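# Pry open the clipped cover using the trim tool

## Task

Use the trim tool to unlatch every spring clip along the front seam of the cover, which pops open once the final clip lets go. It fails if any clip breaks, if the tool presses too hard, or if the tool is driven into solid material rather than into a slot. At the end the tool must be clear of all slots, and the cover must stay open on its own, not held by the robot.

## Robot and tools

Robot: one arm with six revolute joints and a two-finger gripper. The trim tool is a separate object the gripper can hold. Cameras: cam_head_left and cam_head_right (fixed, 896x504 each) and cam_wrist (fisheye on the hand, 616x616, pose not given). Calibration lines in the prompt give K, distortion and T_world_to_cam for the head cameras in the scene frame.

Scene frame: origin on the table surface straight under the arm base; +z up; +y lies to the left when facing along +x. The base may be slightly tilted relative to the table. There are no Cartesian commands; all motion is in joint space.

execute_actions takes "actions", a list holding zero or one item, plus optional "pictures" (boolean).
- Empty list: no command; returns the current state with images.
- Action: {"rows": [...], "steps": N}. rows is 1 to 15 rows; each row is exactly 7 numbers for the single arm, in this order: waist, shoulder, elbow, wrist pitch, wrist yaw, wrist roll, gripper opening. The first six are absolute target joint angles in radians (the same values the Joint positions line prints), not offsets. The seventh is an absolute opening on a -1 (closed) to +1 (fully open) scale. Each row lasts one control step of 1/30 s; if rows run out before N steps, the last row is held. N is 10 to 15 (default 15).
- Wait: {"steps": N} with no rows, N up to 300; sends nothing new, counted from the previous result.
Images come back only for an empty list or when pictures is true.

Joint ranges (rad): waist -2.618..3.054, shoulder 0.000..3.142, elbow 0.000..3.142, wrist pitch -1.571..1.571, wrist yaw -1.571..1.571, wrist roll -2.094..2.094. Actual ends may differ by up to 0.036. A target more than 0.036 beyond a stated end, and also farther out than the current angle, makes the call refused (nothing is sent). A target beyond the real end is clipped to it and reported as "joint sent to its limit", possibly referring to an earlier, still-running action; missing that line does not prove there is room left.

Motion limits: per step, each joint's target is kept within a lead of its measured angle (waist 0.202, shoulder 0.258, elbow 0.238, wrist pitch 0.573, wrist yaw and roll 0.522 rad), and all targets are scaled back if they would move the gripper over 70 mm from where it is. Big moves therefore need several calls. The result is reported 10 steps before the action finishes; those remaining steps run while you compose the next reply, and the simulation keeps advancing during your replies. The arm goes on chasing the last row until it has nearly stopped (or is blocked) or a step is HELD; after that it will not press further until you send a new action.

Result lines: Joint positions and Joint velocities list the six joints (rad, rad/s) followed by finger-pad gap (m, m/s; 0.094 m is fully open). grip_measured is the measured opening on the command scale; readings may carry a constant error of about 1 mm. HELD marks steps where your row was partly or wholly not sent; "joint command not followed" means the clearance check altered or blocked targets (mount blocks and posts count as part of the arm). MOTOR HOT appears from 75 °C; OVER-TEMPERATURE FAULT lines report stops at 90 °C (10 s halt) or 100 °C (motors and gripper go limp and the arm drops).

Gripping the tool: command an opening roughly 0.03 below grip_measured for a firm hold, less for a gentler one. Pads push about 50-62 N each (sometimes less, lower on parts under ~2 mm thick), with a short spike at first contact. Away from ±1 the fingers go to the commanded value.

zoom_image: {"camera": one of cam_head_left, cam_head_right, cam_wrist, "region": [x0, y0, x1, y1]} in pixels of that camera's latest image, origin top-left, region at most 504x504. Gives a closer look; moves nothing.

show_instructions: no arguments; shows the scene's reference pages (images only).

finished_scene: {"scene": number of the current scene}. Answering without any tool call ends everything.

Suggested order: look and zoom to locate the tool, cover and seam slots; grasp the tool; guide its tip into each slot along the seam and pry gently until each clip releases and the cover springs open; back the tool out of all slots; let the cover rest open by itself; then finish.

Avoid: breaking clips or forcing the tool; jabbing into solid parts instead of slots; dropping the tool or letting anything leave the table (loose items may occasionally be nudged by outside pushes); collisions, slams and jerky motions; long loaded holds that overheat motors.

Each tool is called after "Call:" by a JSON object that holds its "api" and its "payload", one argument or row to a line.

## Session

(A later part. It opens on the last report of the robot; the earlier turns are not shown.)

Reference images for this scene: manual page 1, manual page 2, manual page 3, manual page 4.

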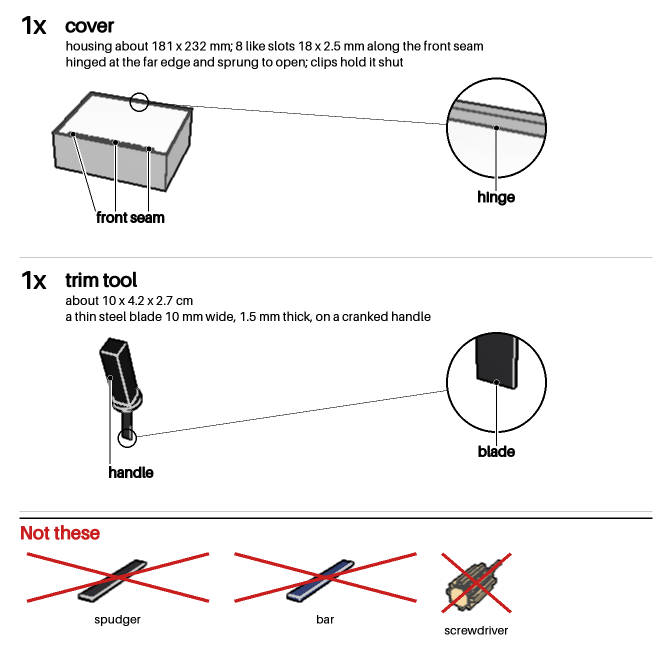

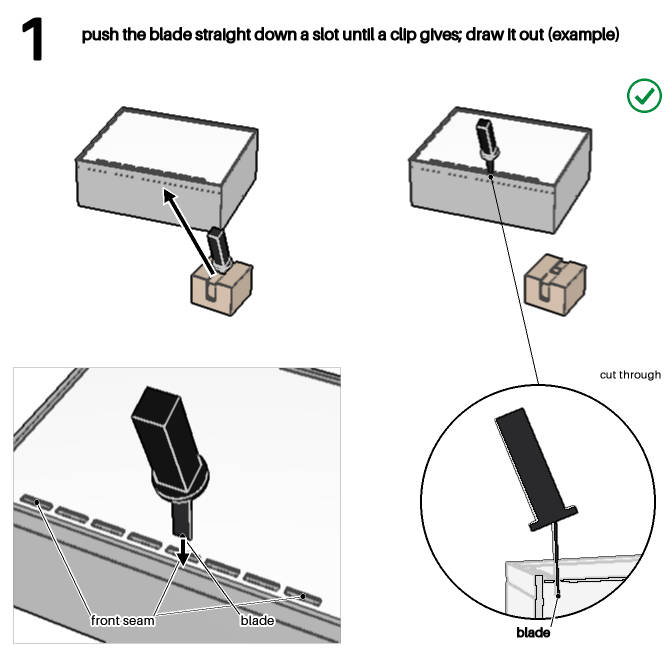

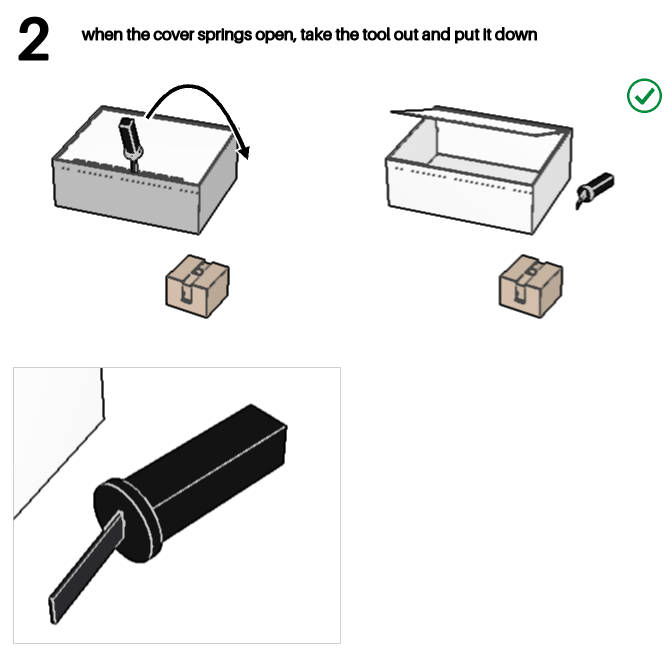

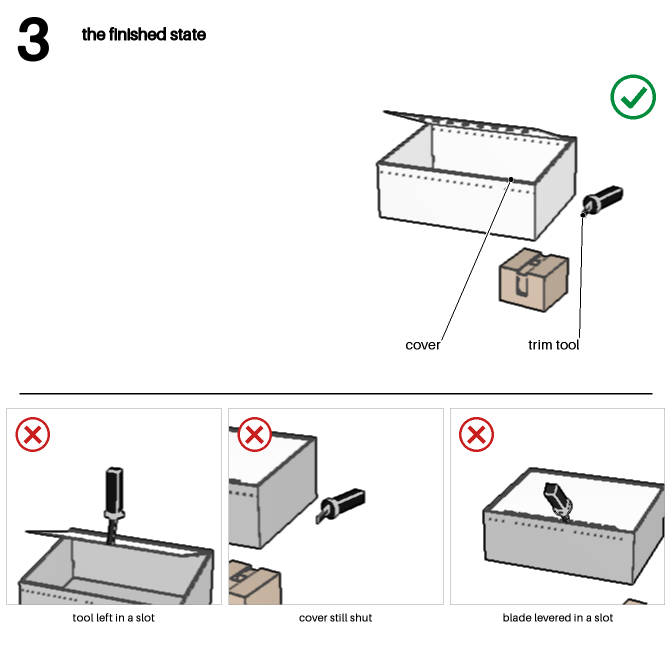

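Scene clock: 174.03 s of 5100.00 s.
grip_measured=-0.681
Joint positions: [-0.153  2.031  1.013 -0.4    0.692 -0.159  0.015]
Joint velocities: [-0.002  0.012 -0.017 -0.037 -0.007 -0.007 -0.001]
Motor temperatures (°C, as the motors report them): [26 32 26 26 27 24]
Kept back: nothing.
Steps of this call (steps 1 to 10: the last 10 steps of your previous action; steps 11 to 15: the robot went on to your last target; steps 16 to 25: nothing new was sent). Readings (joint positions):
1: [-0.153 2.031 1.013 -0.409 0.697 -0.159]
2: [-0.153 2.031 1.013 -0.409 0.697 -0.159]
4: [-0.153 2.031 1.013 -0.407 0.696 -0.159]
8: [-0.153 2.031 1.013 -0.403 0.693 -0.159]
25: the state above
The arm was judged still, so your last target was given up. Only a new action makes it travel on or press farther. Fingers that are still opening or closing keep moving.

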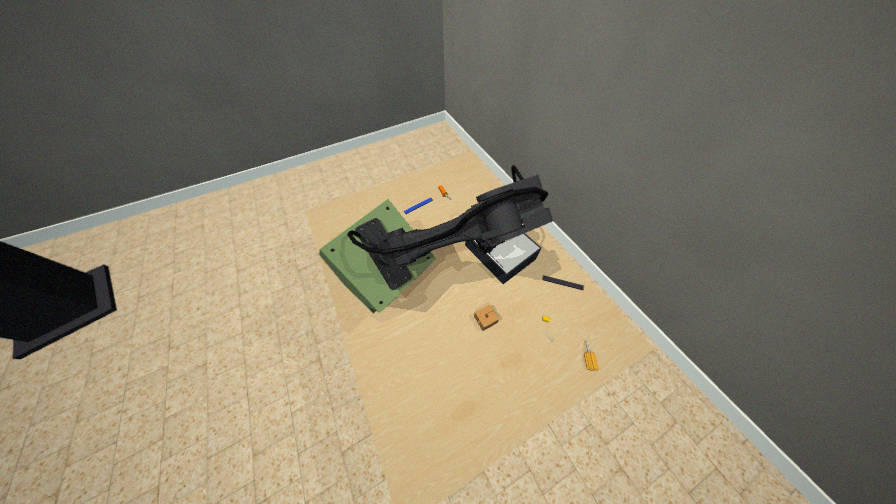

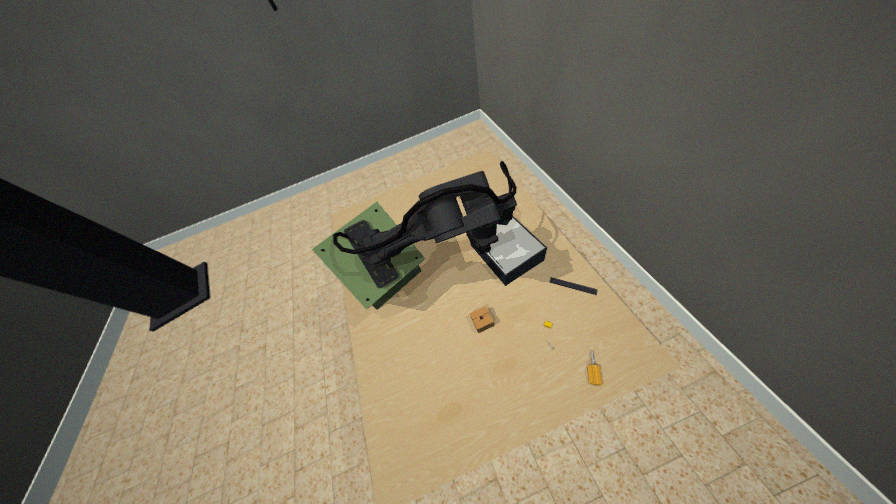

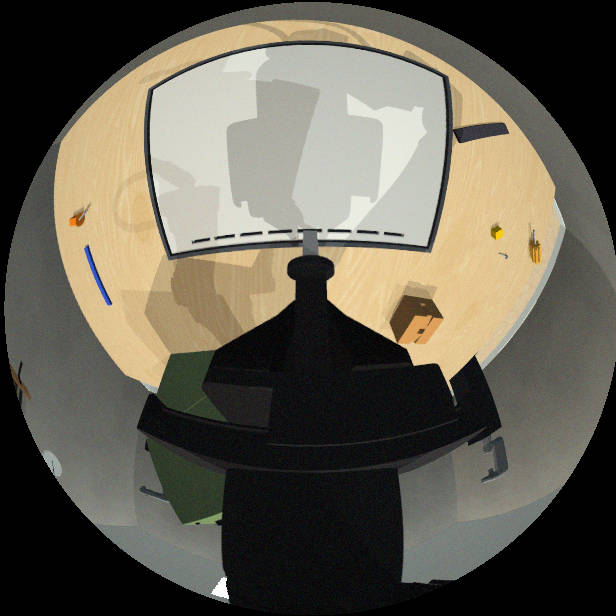

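Call:
{"api": "execute_actions", "payload": {
  "actions": [
    {"rows":[[-0.162,2.028,1.015,-0.381,0.677,-0.168,-0.715],[-0.162,2.028,1.015,-0.380,0.676,-0.169,-0.715],[-0.160,2.028,1.015,-0.379,0.674,-0.170,-0.715],[-0.161,2.028,1.015,-0.378,0.673,-0.171,-0.715],[-0.162,2.028,1.015,-0.378,0.671,-0.172,-0.715],[-0.163,2.028,1.015,-0.377,0.670,-0.173,-0.715],[-0.164,2.028,1.015,-0.376,0.668,-0.174,-0.715],[-0.165,2.028,1.015,-0.376,0.667,-0.175,-0.715],[-0.166,2.028,1.015,-0.375,0.665,-0.176,-0.715],[-0.166,2.028,1.015,-0.375,0.665,-0.177,-0.715]],"steps":14}
  ]
}}

Call:
{"api": "execute_actions", "payload": {
  "actions": [
    {"steps":20}
  ],
  "pictures": true
}}

Call:
{"api": "zoom_image", "payload": {
  "camera": "cam_wrist",
  "region": [241, 184, 381, 274]
}}

Scene clock: 175.63 s of 5100.00 s.
grip_measured=-0.681
Joint positions: [-0.157  2.031  1.013 -0.398  0.688 -0.16   0.015]
Joint velocities: [-0.032 -0.002 -0.012  0.022 -0.022 -0.022 -0.   ]
Motor temperatures (°C, as the motors report them): [26 32 26 26 27 24]
Steps of this call (steps 1 to 44: nothing new was sent; steps 45 to 48: the first 4 steps of this action). Readings (joint positions):
45: [-0.154 2.031 1.013 -0.400 0.691 -0.159]
46: [-0.155 2.031 1.013 -0.400 0.690 -0.160]
48: the state above

Scene clock: 176.30 s of 5100.00 s.
grip_measured=-0.681
Joint positions: [-0.164  2.031  1.013 -0.392  0.677 -0.168  0.015]
Joint velocities: [ 0.002 -0.017 -0.002  0.007 -0.022  0.007 -0.   ]
Motor temperatures (°C, as the motors report them): [26 32 26 26 27 24]
Kept back: nothing.
Steps of this call (steps 1 to 10: the last 10 steps of your previous action; steps 11 to 20: the robot went on to your last target). Readings (joint positions):
1: [-0.158 2.031 1.013 -0.398 0.687 -0.161]
2: [-0.160 2.031 1.013 -0.397 0.687 -0.161]
4: [-0.161 2.031 1.013 -0.396 0.684 -0.163]
8: [-0.164 2.031 1.013 -0.393 0.680 -0.166]
20: the state above

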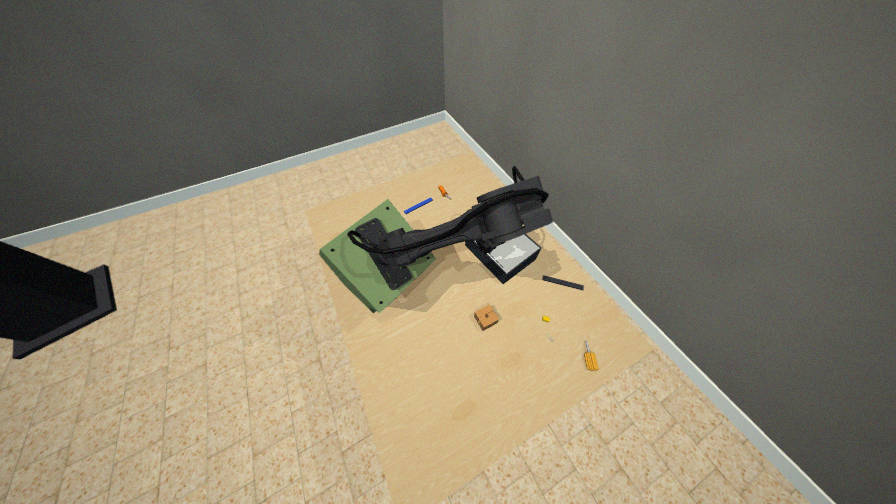

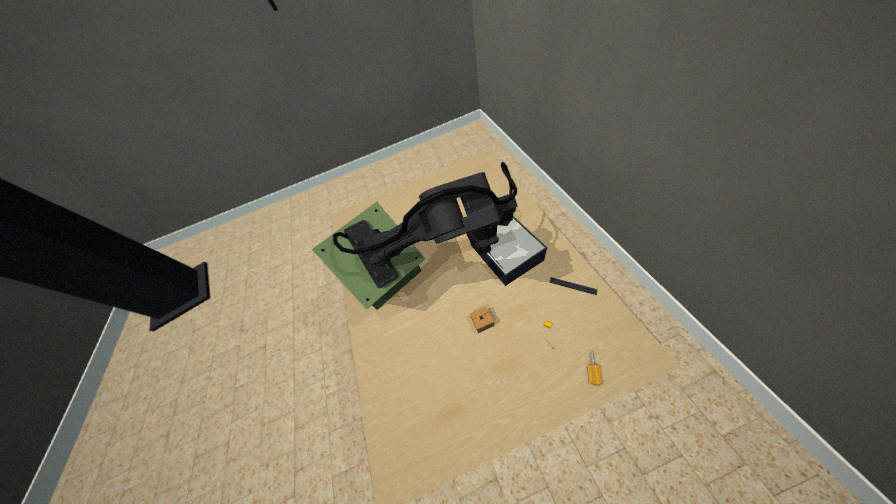

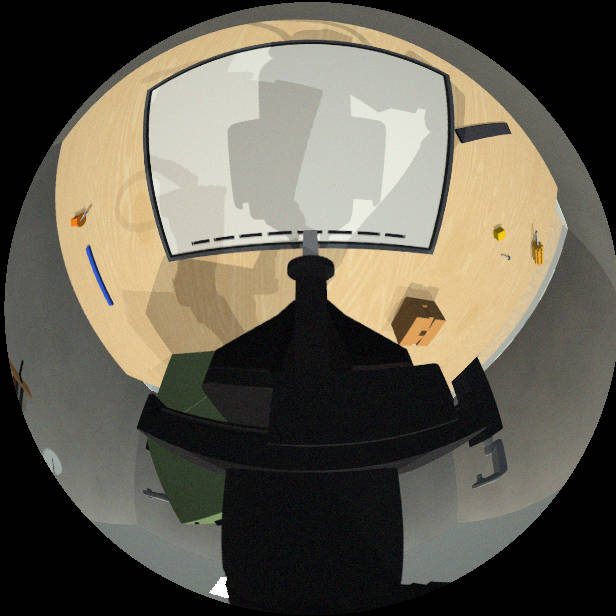

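Region (241, 184, 381, 274) of cam_wrist's 616x616 image, scaled by 3.600, with more detail than that image has; it fills the top 324 rows of this view, and the rest is white.

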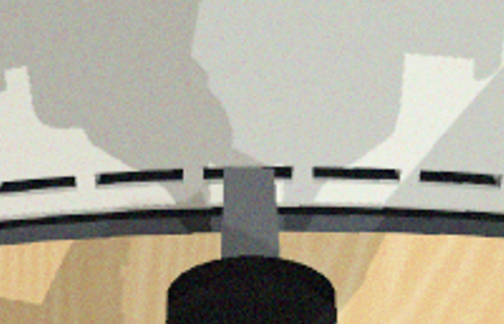

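Call:
{"api": "execute_actions", "payload": {
  "actions": [
    {"rows":[[-0.173,2.028,1.015,-0.374,0.663,-0.178,-0.715],[-0.173,2.028,1.015,-0.373,0.662,-0.179,-0.715],[-0.170,2.028,1.015,-0.372,0.660,-0.180,-0.715],[-0.171,2.028,1.015,-0.371,0.659,-0.181,-0.715],[-0.172,2.028,1.015,-0.370,0.657,-0.182,-0.715],[-0.173,2.028,1.015,-0.369,0.656,-0.183,-0.715],[-0.174,2.028,1.015,-0.368,0.654,-0.184,-0.715],[-0.175,2.028,1.015,-0.367,0.653,-0.185,-0.715],[-0.176,2.028,1.015,-0.366,0.651,-0.186,-0.715],[-0.177,2.028,1.015,-0.365,0.650,-0.187,-0.715],[-0.178,2.028,1.015,-0.364,0.648,-0.188,-0.715],[-0.179,2.028,1.015,-0.363,0.647,-0.189,-0.715],[-0.180,2.028,1.015,-0.362,0.645,-0.190,-0.715],[-0.181,2.028,1.015,-0.361,0.644,-0.191,-0.715],[-0.182,2.028,1.015,-0.360,0.642,-0.192,-0.715]],"steps":15}
  ]
}}

Call:
{"api": "execute_actions", "payload": {
  "actions": [
    {"steps":20}
  ],
  "pictures": true
}}

Call:
{"api": "zoom_image", "payload": {
  "camera": "cam_wrist",
  "region": [241, 184, 381, 274]
}}

Scene clock: 177.43 s of 5100.00 s.
grip_measured=-0.681
Joint positions: [-0.169  2.031  1.013 -0.39   0.674 -0.17   0.015]
Joint velocities: [-0.017  0.002 -0.007  0.037 -0.051  0.051  0.   ]
Motor temperatures (°C, as the motors report them): [26 32 26 26 27 24]
Steps of this call (steps 1 to 15: the robot went on to your last target; steps 16 to 29: nothing new was sent; steps 30 to 34: the first 5 steps of this action). Readings (joint positions):
30: [-0.165 2.031 1.013 -0.392 0.676 -0.168]
31: [-0.166 2.031 1.013 -0.392 0.675 -0.169]
33: [-0.168 2.031 1.013 -0.391 0.674 -0.170]
34: the state above

Scene clock: 178.10 s of 5100.00 s.
grip_measured=-0.681
Joint positions: [-0.18   2.031  1.013 -0.38   0.656 -0.182  0.015]
Joint velocities: [-0.007 -0.007  0.007  0.051 -0.022  0.051 -0.001]
Motor temperatures (°C, as the motors report them): [26 32 26 26 27 24]
Kept back: nothing.
Steps of this call (steps 1 to 10: the last 10 steps of your previous action; steps 11 to 20: the robot went on to your last target). Readings (joint positions):
1: [-0.170 2.031 1.013 -0.390 0.672 -0.171]
2: [-0.170 2.031 1.013 -0.389 0.671 -0.172]
4: [-0.172 2.031 1.013 -0.387 0.669 -0.173]
8: [-0.176 2.031 1.013 -0.384 0.663 -0.177]
20: the state above

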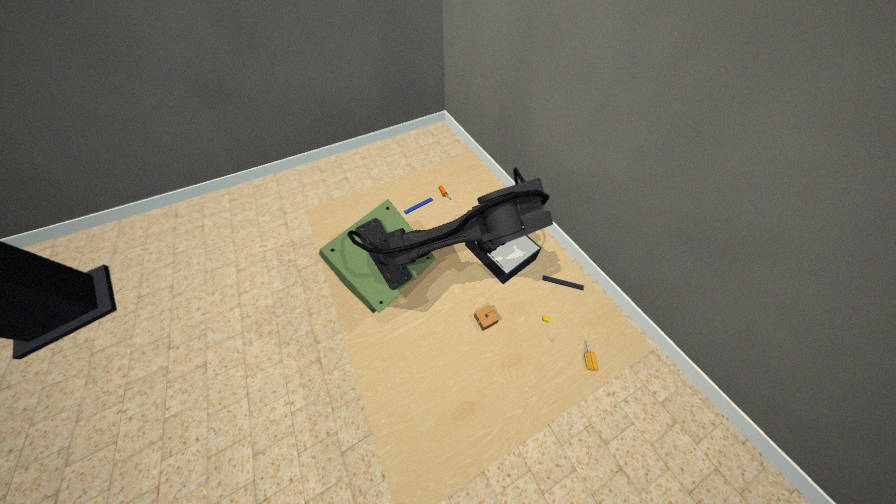

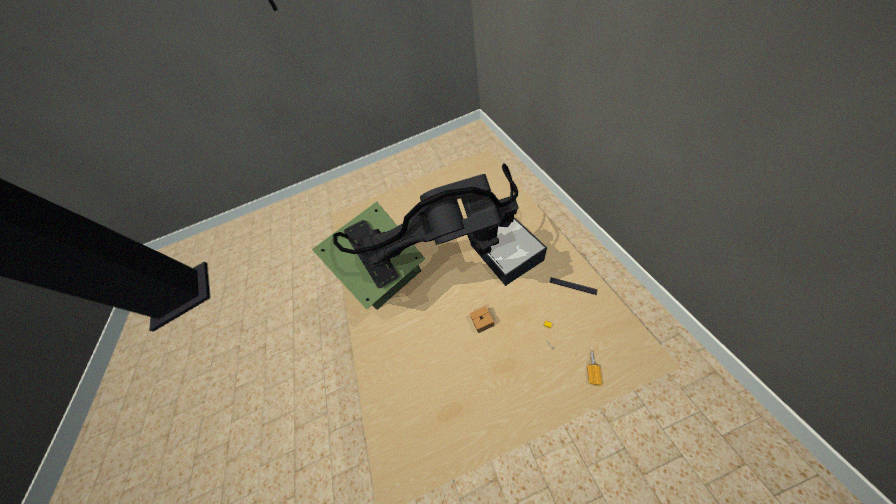

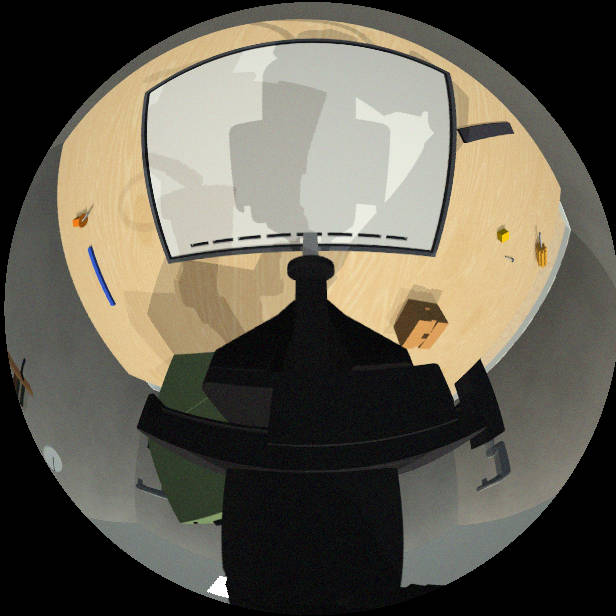

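Region (241, 184, 381, 274) of cam_wrist's 616x616 image, scaled by 3.600, with more detail than that image has; it fills the top 324 rows of this view, and the rest is white.

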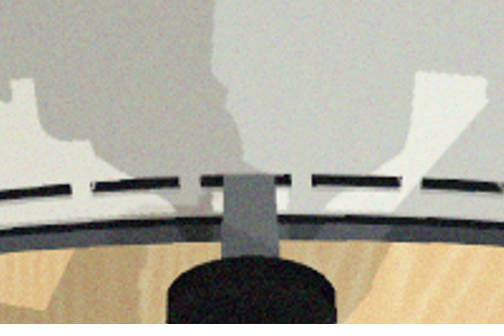

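Call:
{"api": "execute_actions", "payload": {
  "actions": [
    {"rows":[[-0.188,2.028,1.015,-0.361,0.642,-0.192,-0.715],[-0.188,2.028,1.015,-0.360,0.640,-0.193,-0.715],[-0.186,2.028,1.015,-0.359,0.639,-0.194,-0.715],[-0.187,2.028,1.015,-0.358,0.637,-0.195,-0.715],[-0.188,2.028,1.015,-0.357,0.636,-0.196,-0.715],[-0.189,2.028,1.015,-0.356,0.634,-0.197,-0.715],[-0.190,2.028,1.015,-0.355,0.633,-0.198,-0.715],[-0.191,2.028,1.015,-0.354,0.631,-0.199,-0.715],[-0.192,2.028,1.015,-0.353,0.630,-0.200,-0.715],[-0.193,2.028,1.015,-0.352,0.628,-0.201,-0.715],[-0.194,2.028,1.015,-0.351,0.627,-0.202,-0.715],[-0.195,2.028,1.015,-0.350,0.625,-0.203,-0.715],[-0.196,2.028,1.015,-0.349,0.624,-0.204,-0.715],[-0.197,2.028,1.015,-0.348,0.622,-0.205,-0.715],[-0.198,2.028,1.015,-0.347,0.621,-0.206,-0.715]],"steps":15}
  ]
}}

Call:
{"api": "execute_actions", "payload": {
  "actions": [
    {"steps":20}
  ],
  "pictures": true
}}

Call:
{"api": "zoom_image", "payload": {
  "camera": "cam_wrist",
  "region": [241, 184, 381, 274]
}}

Scene clock: 178.80 s of 5100.00 s.
grip_measured=-0.681
Joint positions: [-0.184  2.031  1.013 -0.378  0.652 -0.185  0.015]
Joint velocities: [-0.037 -0.007  0.012  0.007 -0.022 -0.081 -0.001]
Motor temperatures (°C, as the motors report them): [26 32 26 26 27 24]
Steps of this call (steps 1 to 15: the robot went on to your last target; step 16: nothing new was sent; steps 17 to 21: the first 5 steps of this action). Readings (joint positions):
17: [-0.181 2.031 1.013 -0.380 0.656 -0.183]
18: [-0.182 2.031 1.013 -0.380 0.655 -0.183]
20: [-0.184 2.031 1.013 -0.379 0.653 -0.184]
21: the state above

Scene clock: 179.47 s of 5100.00 s.
grip_measured=-0.682
Joint positions: [-0.196  2.031  1.013 -0.368  0.635 -0.197  0.015]
Joint velocities: [-0.002 -0.007 -0.032  0.037 -0.037 -0.007  0.   ]
Motor temperatures (°C, as the motors report them): [26 32 26 26 27 24]
Kept back: nothing.
Steps of this call (steps 1 to 10: the last 10 steps of your previous action; steps 11 to 20: the robot went on to your last target). Readings (joint positions):
1: [-0.185 2.031 1.013 -0.377 0.651 -0.185]
2: [-0.186 2.031 1.013 -0.376 0.650 -0.186]
4: [-0.187 2.031 1.013 -0.375 0.647 -0.188]
8: [-0.192 2.031 1.013 -0.372 0.642 -0.191]
20: the state above

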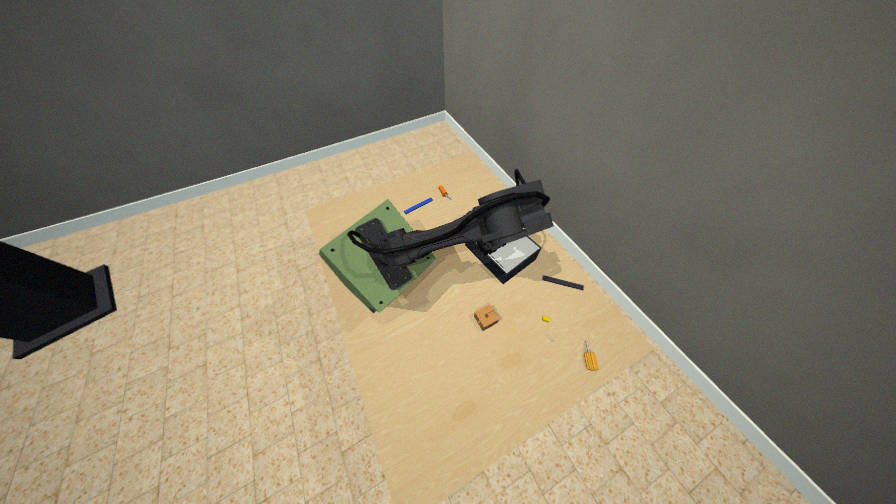

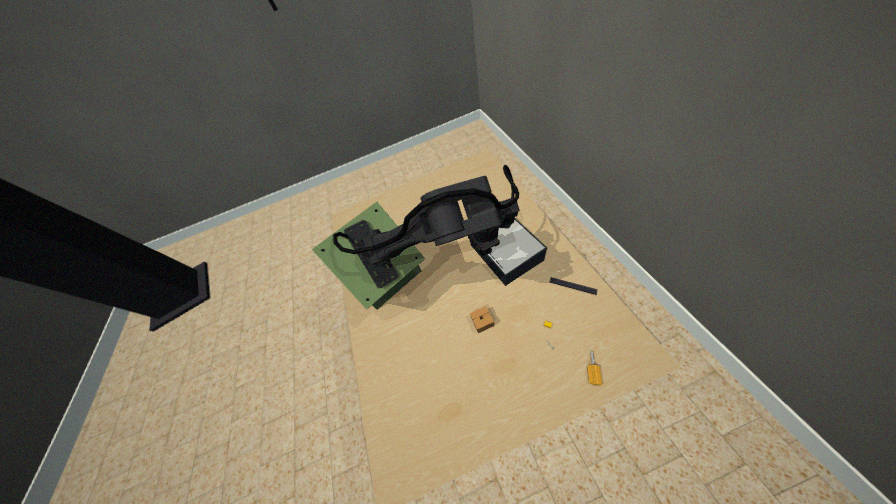

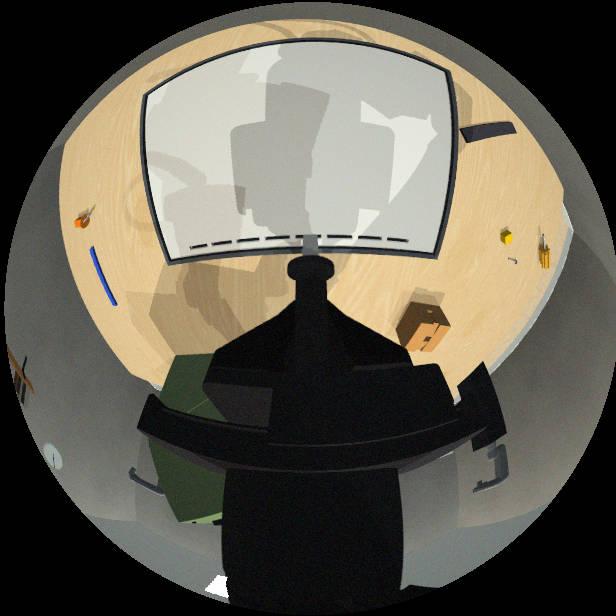

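Region (241, 184, 381, 274) of cam_wrist's 616x616 image, scaled by 3.600, with more detail than that image has; it fills the top 324 rows of this view, and the rest is white.

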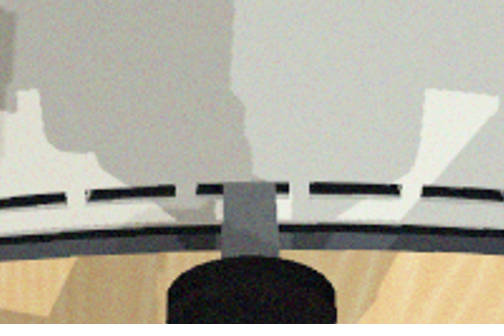

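Call:
{"api": "execute_actions", "payload": {
  "actions": [
    {"rows":[[-0.204,2.028,1.015,-0.348,0.620,-0.207,-0.715],[-0.204,2.028,1.015,-0.347,0.618,-0.208,-0.715],[-0.202,2.028,1.015,-0.346,0.616,-0.209,-0.715],[-0.203,2.028,1.015,-0.345,0.614,-0.210,-0.715],[-0.204,2.028,1.015,-0.344,0.612,-0.211,-0.715],[-0.205,2.028,1.015,-0.343,0.610,-0.212,-0.715],[-0.206,2.028,1.015,-0.342,0.608,-0.213,-0.715],[-0.207,2.028,1.015,-0.341,0.606,-0.214,-0.715],[-0.208,2.028,1.015,-0.340,0.604,-0.215,-0.715],[-0.209,2.028,1.015,-0.339,0.602,-0.216,-0.715],[-0.210,2.028,1.015,-0.338,0.600,-0.217,-0.715],[-0.211,2.028,1.015,-0.337,0.599,-0.218,-0.715]],"steps":14}
  ]
}}

Call:
{"api": "execute_actions", "payload": {
  "actions": [
    {"steps":20}
  ],
  "pictures": true
}}

Call:
{"api": "zoom_image", "payload": {
  "camera": "cam_wrist",
  "region": [241, 184, 381, 274]
}}

Scene clock: 180.30 s of 5100.00 s.
grip_measured=-0.682
Joint positions: [-0.2    2.031  1.013 -0.366  0.632 -0.198  0.015]
Joint velocities: [-0.012 -0.017  0.007 -0.022 -0.037  0.007  0.   ]
Motor temperatures (°C, as the motors report them): [26 32 26 26 27 24]
Steps of this call (steps 1 to 15: the robot went on to your last target; steps 16 to 21: nothing new was sent; steps 22 to 25: the first 4 steps of this action). Readings (joint positions):
22: [-0.197 2.031 1.013 -0.368 0.635 -0.197]
23: [-0.198 2.031 1.013 -0.368 0.634 -0.197]
25: the state above

Scene clock: 180.97 s of 5100.00 s.
grip_measured=-0.682
Joint positions: [-0.209  2.031  1.013 -0.359  0.615 -0.208  0.015]
Joint velocities: [ 0.022 -0.012  0.002  0.139 -0.007  0.037 -0.   ]
Motor temperatures (°C, as the motors report them): [26 32 26 26 27 24]
Kept back: nothing.
Steps of this call (steps 1 to 10: the last 10 steps of your previous action; steps 11 to 20: the robot went on to your last target). Readings (joint positions):
1: [-0.200 2.031 1.013 -0.365 0.630 -0.199]
2: [-0.201 2.031 1.013 -0.365 0.629 -0.200]
4: [-0.203 2.031 1.013 -0.364 0.626 -0.202]
8: [-0.207 2.031 1.013 -0.361 0.619 -0.205]
20: the state above

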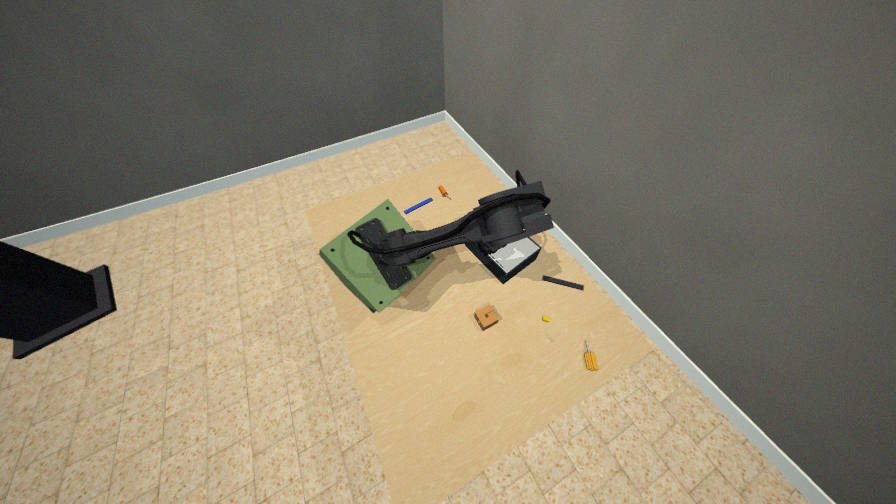

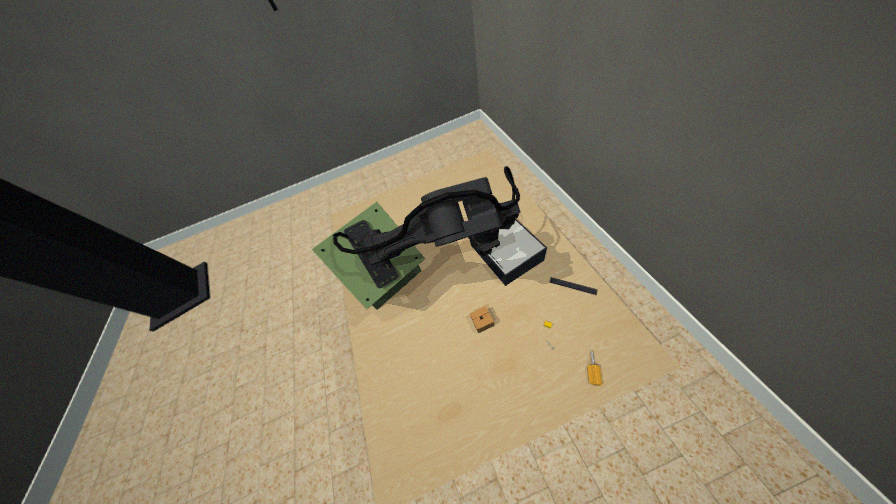

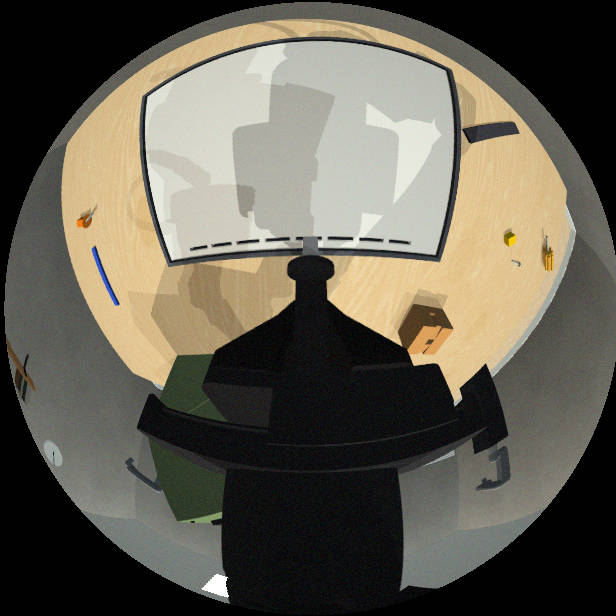

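Region (241, 184, 381, 274) of cam_wrist's 616x616 image, scaled by 3.600, with more detail than that image has; it fills the top 324 rows of this view, and the rest is white.

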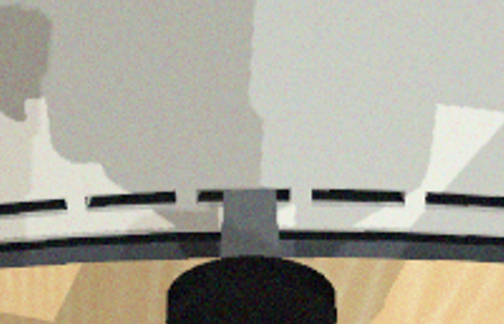

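Call:
{"api": "execute_actions", "payload": {
  "actions": [
    {"rows":[[-0.202,2.028,1.015,-0.368,0.622,-0.202,-0.715],[-0.196,2.028,1.015,-0.372,0.625,-0.200,-0.715],[-0.191,2.028,1.015,-0.377,0.632,-0.195,-0.715],[-0.187,2.028,1.015,-0.380,0.637,-0.192,-0.715],[-0.183,2.028,1.015,-0.383,0.643,-0.188,-0.715],[-0.179,2.028,1.015,-0.386,0.648,-0.185,-0.715],[-0.175,2.028,1.015,-0.389,0.654,-0.181,-0.715],[-0.171,2.028,1.015,-0.392,0.659,-0.177,-0.715],[-0.167,2.028,1.015,-0.394,0.665,-0.174,-0.715],[-0.163,2.028,1.015,-0.397,0.670,-0.170,-0.715],[-0.159,2.028,1.015,-0.400,0.676,-0.167,-0.715],[-0.155,2.028,1.015,-0.403,0.682,-0.163,-0.715],[-0.151,2.028,1.015,-0.406,0.687,-0.159,-0.715],[-0.147,2.028,1.015,-0.409,0.693,-0.156,-0.715],[-0.143,2.028,1.015,-0.412,0.698,-0.152,-0.715]],"steps":15}
  ]
}}

Call:
{"api": "execute_actions", "payload": {
  "actions": [
    {"rows":[[-0.139,2.028,1.015,-0.415,0.704,-0.149,-0.715],[-0.135,2.028,1.015,-0.418,0.709,-0.145,-0.715],[-0.131,2.028,1.015,-0.421,0.715,-0.141,-0.715],[-0.127,2.028,1.015,-0.424,0.719,-0.139,-0.715],[-0.124,2.028,1.015,-0.426,0.719,-0.139,-0.715]],"steps":10}
  ]
}}

Call:
{"api": "execute_actions", "payload": {
  "actions": [
    {"steps":25}
  ],
  "pictures": true
}}

Call:
{"api": "zoom_image", "payload": {
  "camera": "cam_wrist",
  "region": [171, 164, 381, 274]
}}

Scene clock: 184.40 s of 5100.00 s.
grip_measured=-0.682
Joint positions: [-0.209  2.031  1.013 -0.361  0.621 -0.205  0.015]
Joint velocities: [ 0.012  0.002 -0.012 -0.095 -0.022  0.095  0.001]
Motor temperatures (°C, as the motors report them): [26 32 26 26 27 24]
Steps of this call (steps 1 to 15: the robot went on to your last target; steps 16 to 90: nothing new was sent; then 0.27 s passed at rest; steps 91 to 95: the first 5 steps of this action). Readings (joint positions):
91: [-0.209 2.031 1.013 -0.359 0.615 -0.209]
92: [-0.209 2.031 1.013 -0.359 0.615 -0.209]
94: [-0.209 2.031 1.013 -0.360 0.618 -0.206]
95: the state above

Scene clock: 184.73 s of 5100.00 s.
grip_measured=-0.681
Joint positions: [-0.17   2.031  1.013 -0.387  0.667 -0.175  0.015]
Joint velocities: [ 0.115 -0.007 -0.012 -0.154  0.183  0.139  0.001]
Motor temperatures (°C, as the motors report them): [26 32 26 26 27 24]
Kept back: the last 10 steps of this action.
Steps of this call (steps 1 to 10: the last 10 steps of your previous action). Readings (joint positions):
1: [-0.207 2.031 1.013 -0.363 0.625 -0.203]
2: [-0.205 2.031 1.013 -0.364 0.629 -0.200]
4: [-0.197 2.031 1.013 -0.368 0.637 -0.195]
8: [-0.179 2.031 1.013 -0.381 0.657 -0.182]
10: the state above

Scene clock: 185.57 s of 5100.00 s.
grip_measured=-0.681
Joint positions: [-0.142  2.031  1.013 -0.409  0.708 -0.148  0.015]
Joint velocities: [-0.002 -0.002 -0.002 -0.007 -0.051  0.051  0.   ]
Motor temperatures (°C, as the motors report them): [26 32 26 26 27 24]
Kept back: nothing.
Steps of this call (steps 1 to 10: the last 10 steps of your previous action; steps 11 to 25: the robot went on to your last target). Readings (joint positions):
1: [-0.166 2.031 1.013 -0.390 0.672 -0.172]
2: [-0.163 2.031 1.013 -0.393 0.677 -0.168]
4: [-0.154 2.031 1.013 -0.397 0.688 -0.161]
8: [-0.142 2.031 1.013 -0.404 0.699 -0.154]
25: the state above

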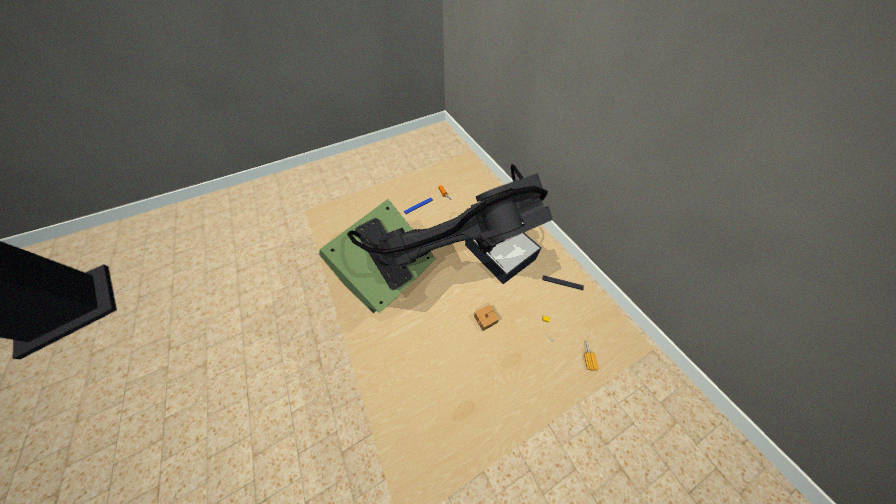

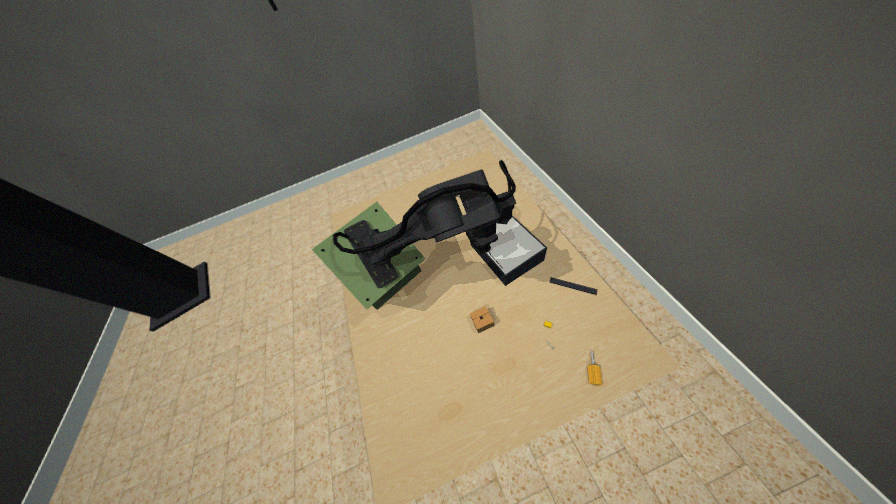

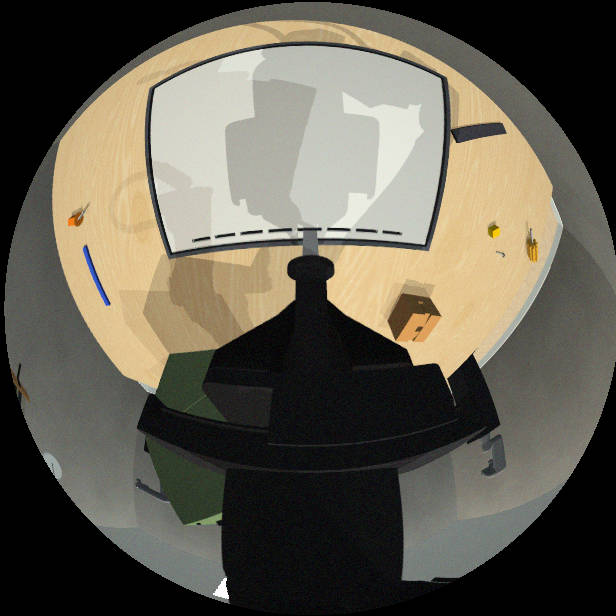

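Region (171, 164, 381, 274) of cam_wrist's 616x616 image, scaled by 2.400, with more detail than that image has; it fills the top 264 rows of this view, and the rest is white.

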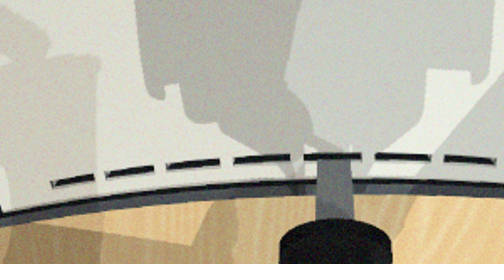

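Call:
{"api": "execute_actions", "payload": {
  "actions": [
    {"rows":[[-0.122,2.028,1.015,-0.426,0.719,-0.135,-0.715],[-0.118,2.030,1.015,-0.427,0.719,-0.131,-0.715],[-0.114,2.036,1.015,-0.428,0.720,-0.126,-0.715],[-0.110,2.042,1.015,-0.429,0.720,-0.121,-0.715],[-0.106,2.047,1.015,-0.430,0.721,-0.116,-0.715],[-0.102,2.052,1.015,-0.431,0.721,-0.111,-0.715],[-0.098,2.057,1.015,-0.432,0.722,-0.106,-0.715],[-0.094,2.062,1.015,-0.433,0.722,-0.101,-0.715],[-0.090,2.067,1.015,-0.434,0.723,-0.096,-0.715],[-0.086,2.072,1.015,-0.435,0.723,-0.091,-0.715],[-0.082,2.076,1.015,-0.436,0.724,-0.086,-0.715],[-0.078,2.080,1.015,-0.436,0.724,-0.081,-0.715],[-0.075,2.083,1.015,-0.436,0.724,-0.078,-0.715],[-0.073,2.085,1.015,-0.436,0.724,-0.076,-0.715],[-0.072,2.087,1.015,-0.436,0.724,-0.075,-0.715]],"steps":15}
  ]
}}

Call:
{"api": "execute_actions", "payload": {
  "actions": [
    {"steps":30}
  ],
  "pictures": true
}}

Call:
{"api": "zoom_image", "payload": {
  "camera": "cam_wrist",
  "region": [241, 184, 381, 274]
}}

Scene clock: 188.53 s of 5100.00 s.
grip_measured=-0.681
Joint positions: [-0.136  2.031  1.013 -0.411  0.709 -0.139  0.015]
Joint velocities: [ 0.081 -0.007  0.022 -0.022  0.066  0.095  0.001]
Motor temperatures (°C, as the motors report them): [26 32 26 26 27 24]
Steps of this call (steps 1 to 15: the robot went on to your last target; steps 16 to 84: nothing new was sent; steps 85 to 89: the first 5 steps of this action). Readings (joint positions):
85: [-0.142 2.031 1.013 -0.409 0.708 -0.147]
86: [-0.142 2.031 1.013 -0.409 0.708 -0.146]
88: [-0.139 2.031 1.013 -0.410 0.709 -0.142]
89: the state above

Scene clock: 189.53 s of 5100.00 s.
grip_measured=-0.681
Joint positions: [-0.09   2.074  1.013 -0.42   0.712 -0.084  0.015]
Joint velocities: [ 0.007 -0.002 -0.002 -0.095  0.066 -0.081  0.   ]
Motor temperatures (°C, as the motors report them): [26 32 26 26 27 24]
Kept back: nothing.
Steps of this call (steps 1 to 10: the last 10 steps of your previous action; steps 11 to 30: the robot went on to your last target). Readings (joint positions):
1: [-0.133 2.031 1.013 -0.411 0.710 -0.135]
2: [-0.128 2.031 1.013 -0.412 0.710 -0.131]
4: [-0.118 2.037 1.013 -0.412 0.711 -0.123]
8: [-0.100 2.060 1.013 -0.416 0.712 -0.105]
30: the state above
The arm was judged still, so your last target was given up. Only a new action makes it travel on or press farther. Fingers that are still opening or closing keep moving.

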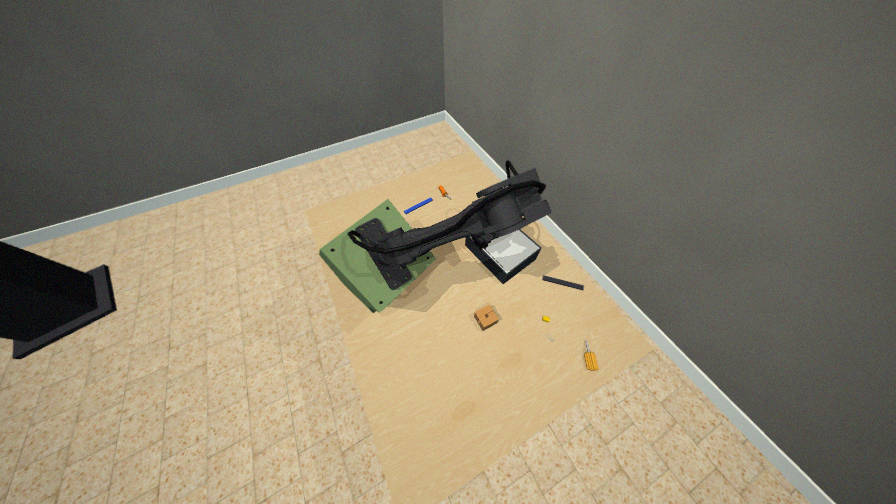

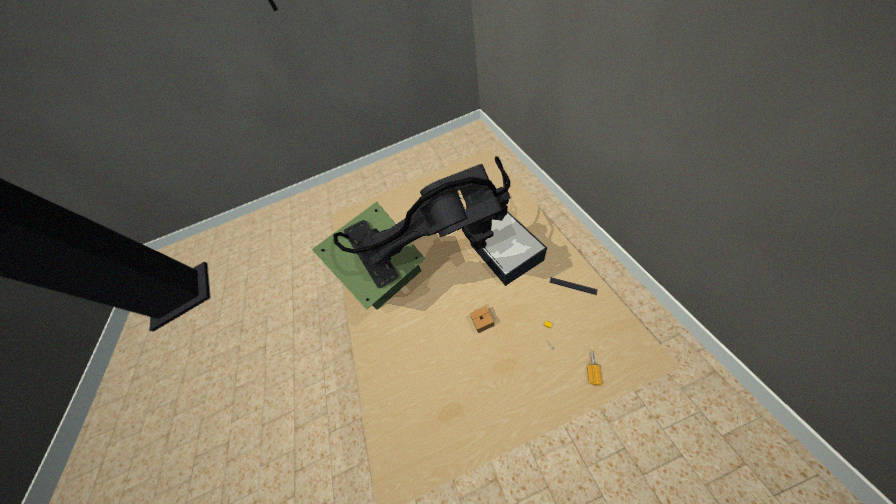

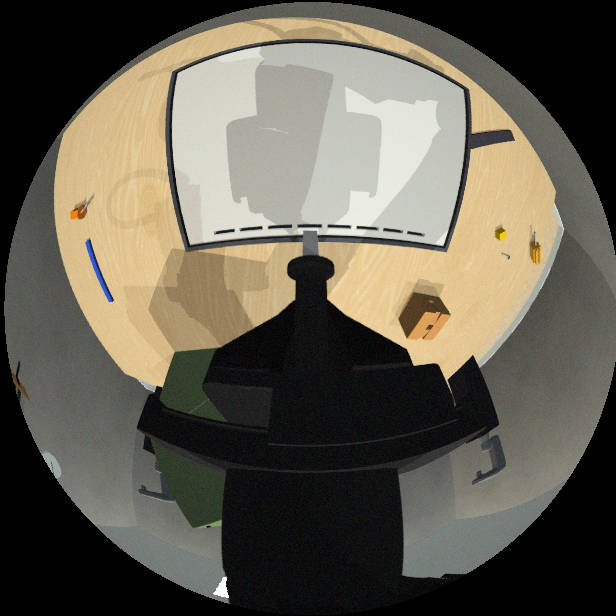

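Region (241, 184, 381, 274) of cam_wrist's 616x616 image, scaled by 3.600, with more detail than that image has; it fills the top 324 rows of this view, and the rest is white.

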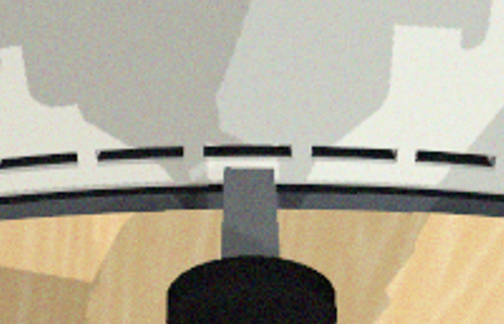

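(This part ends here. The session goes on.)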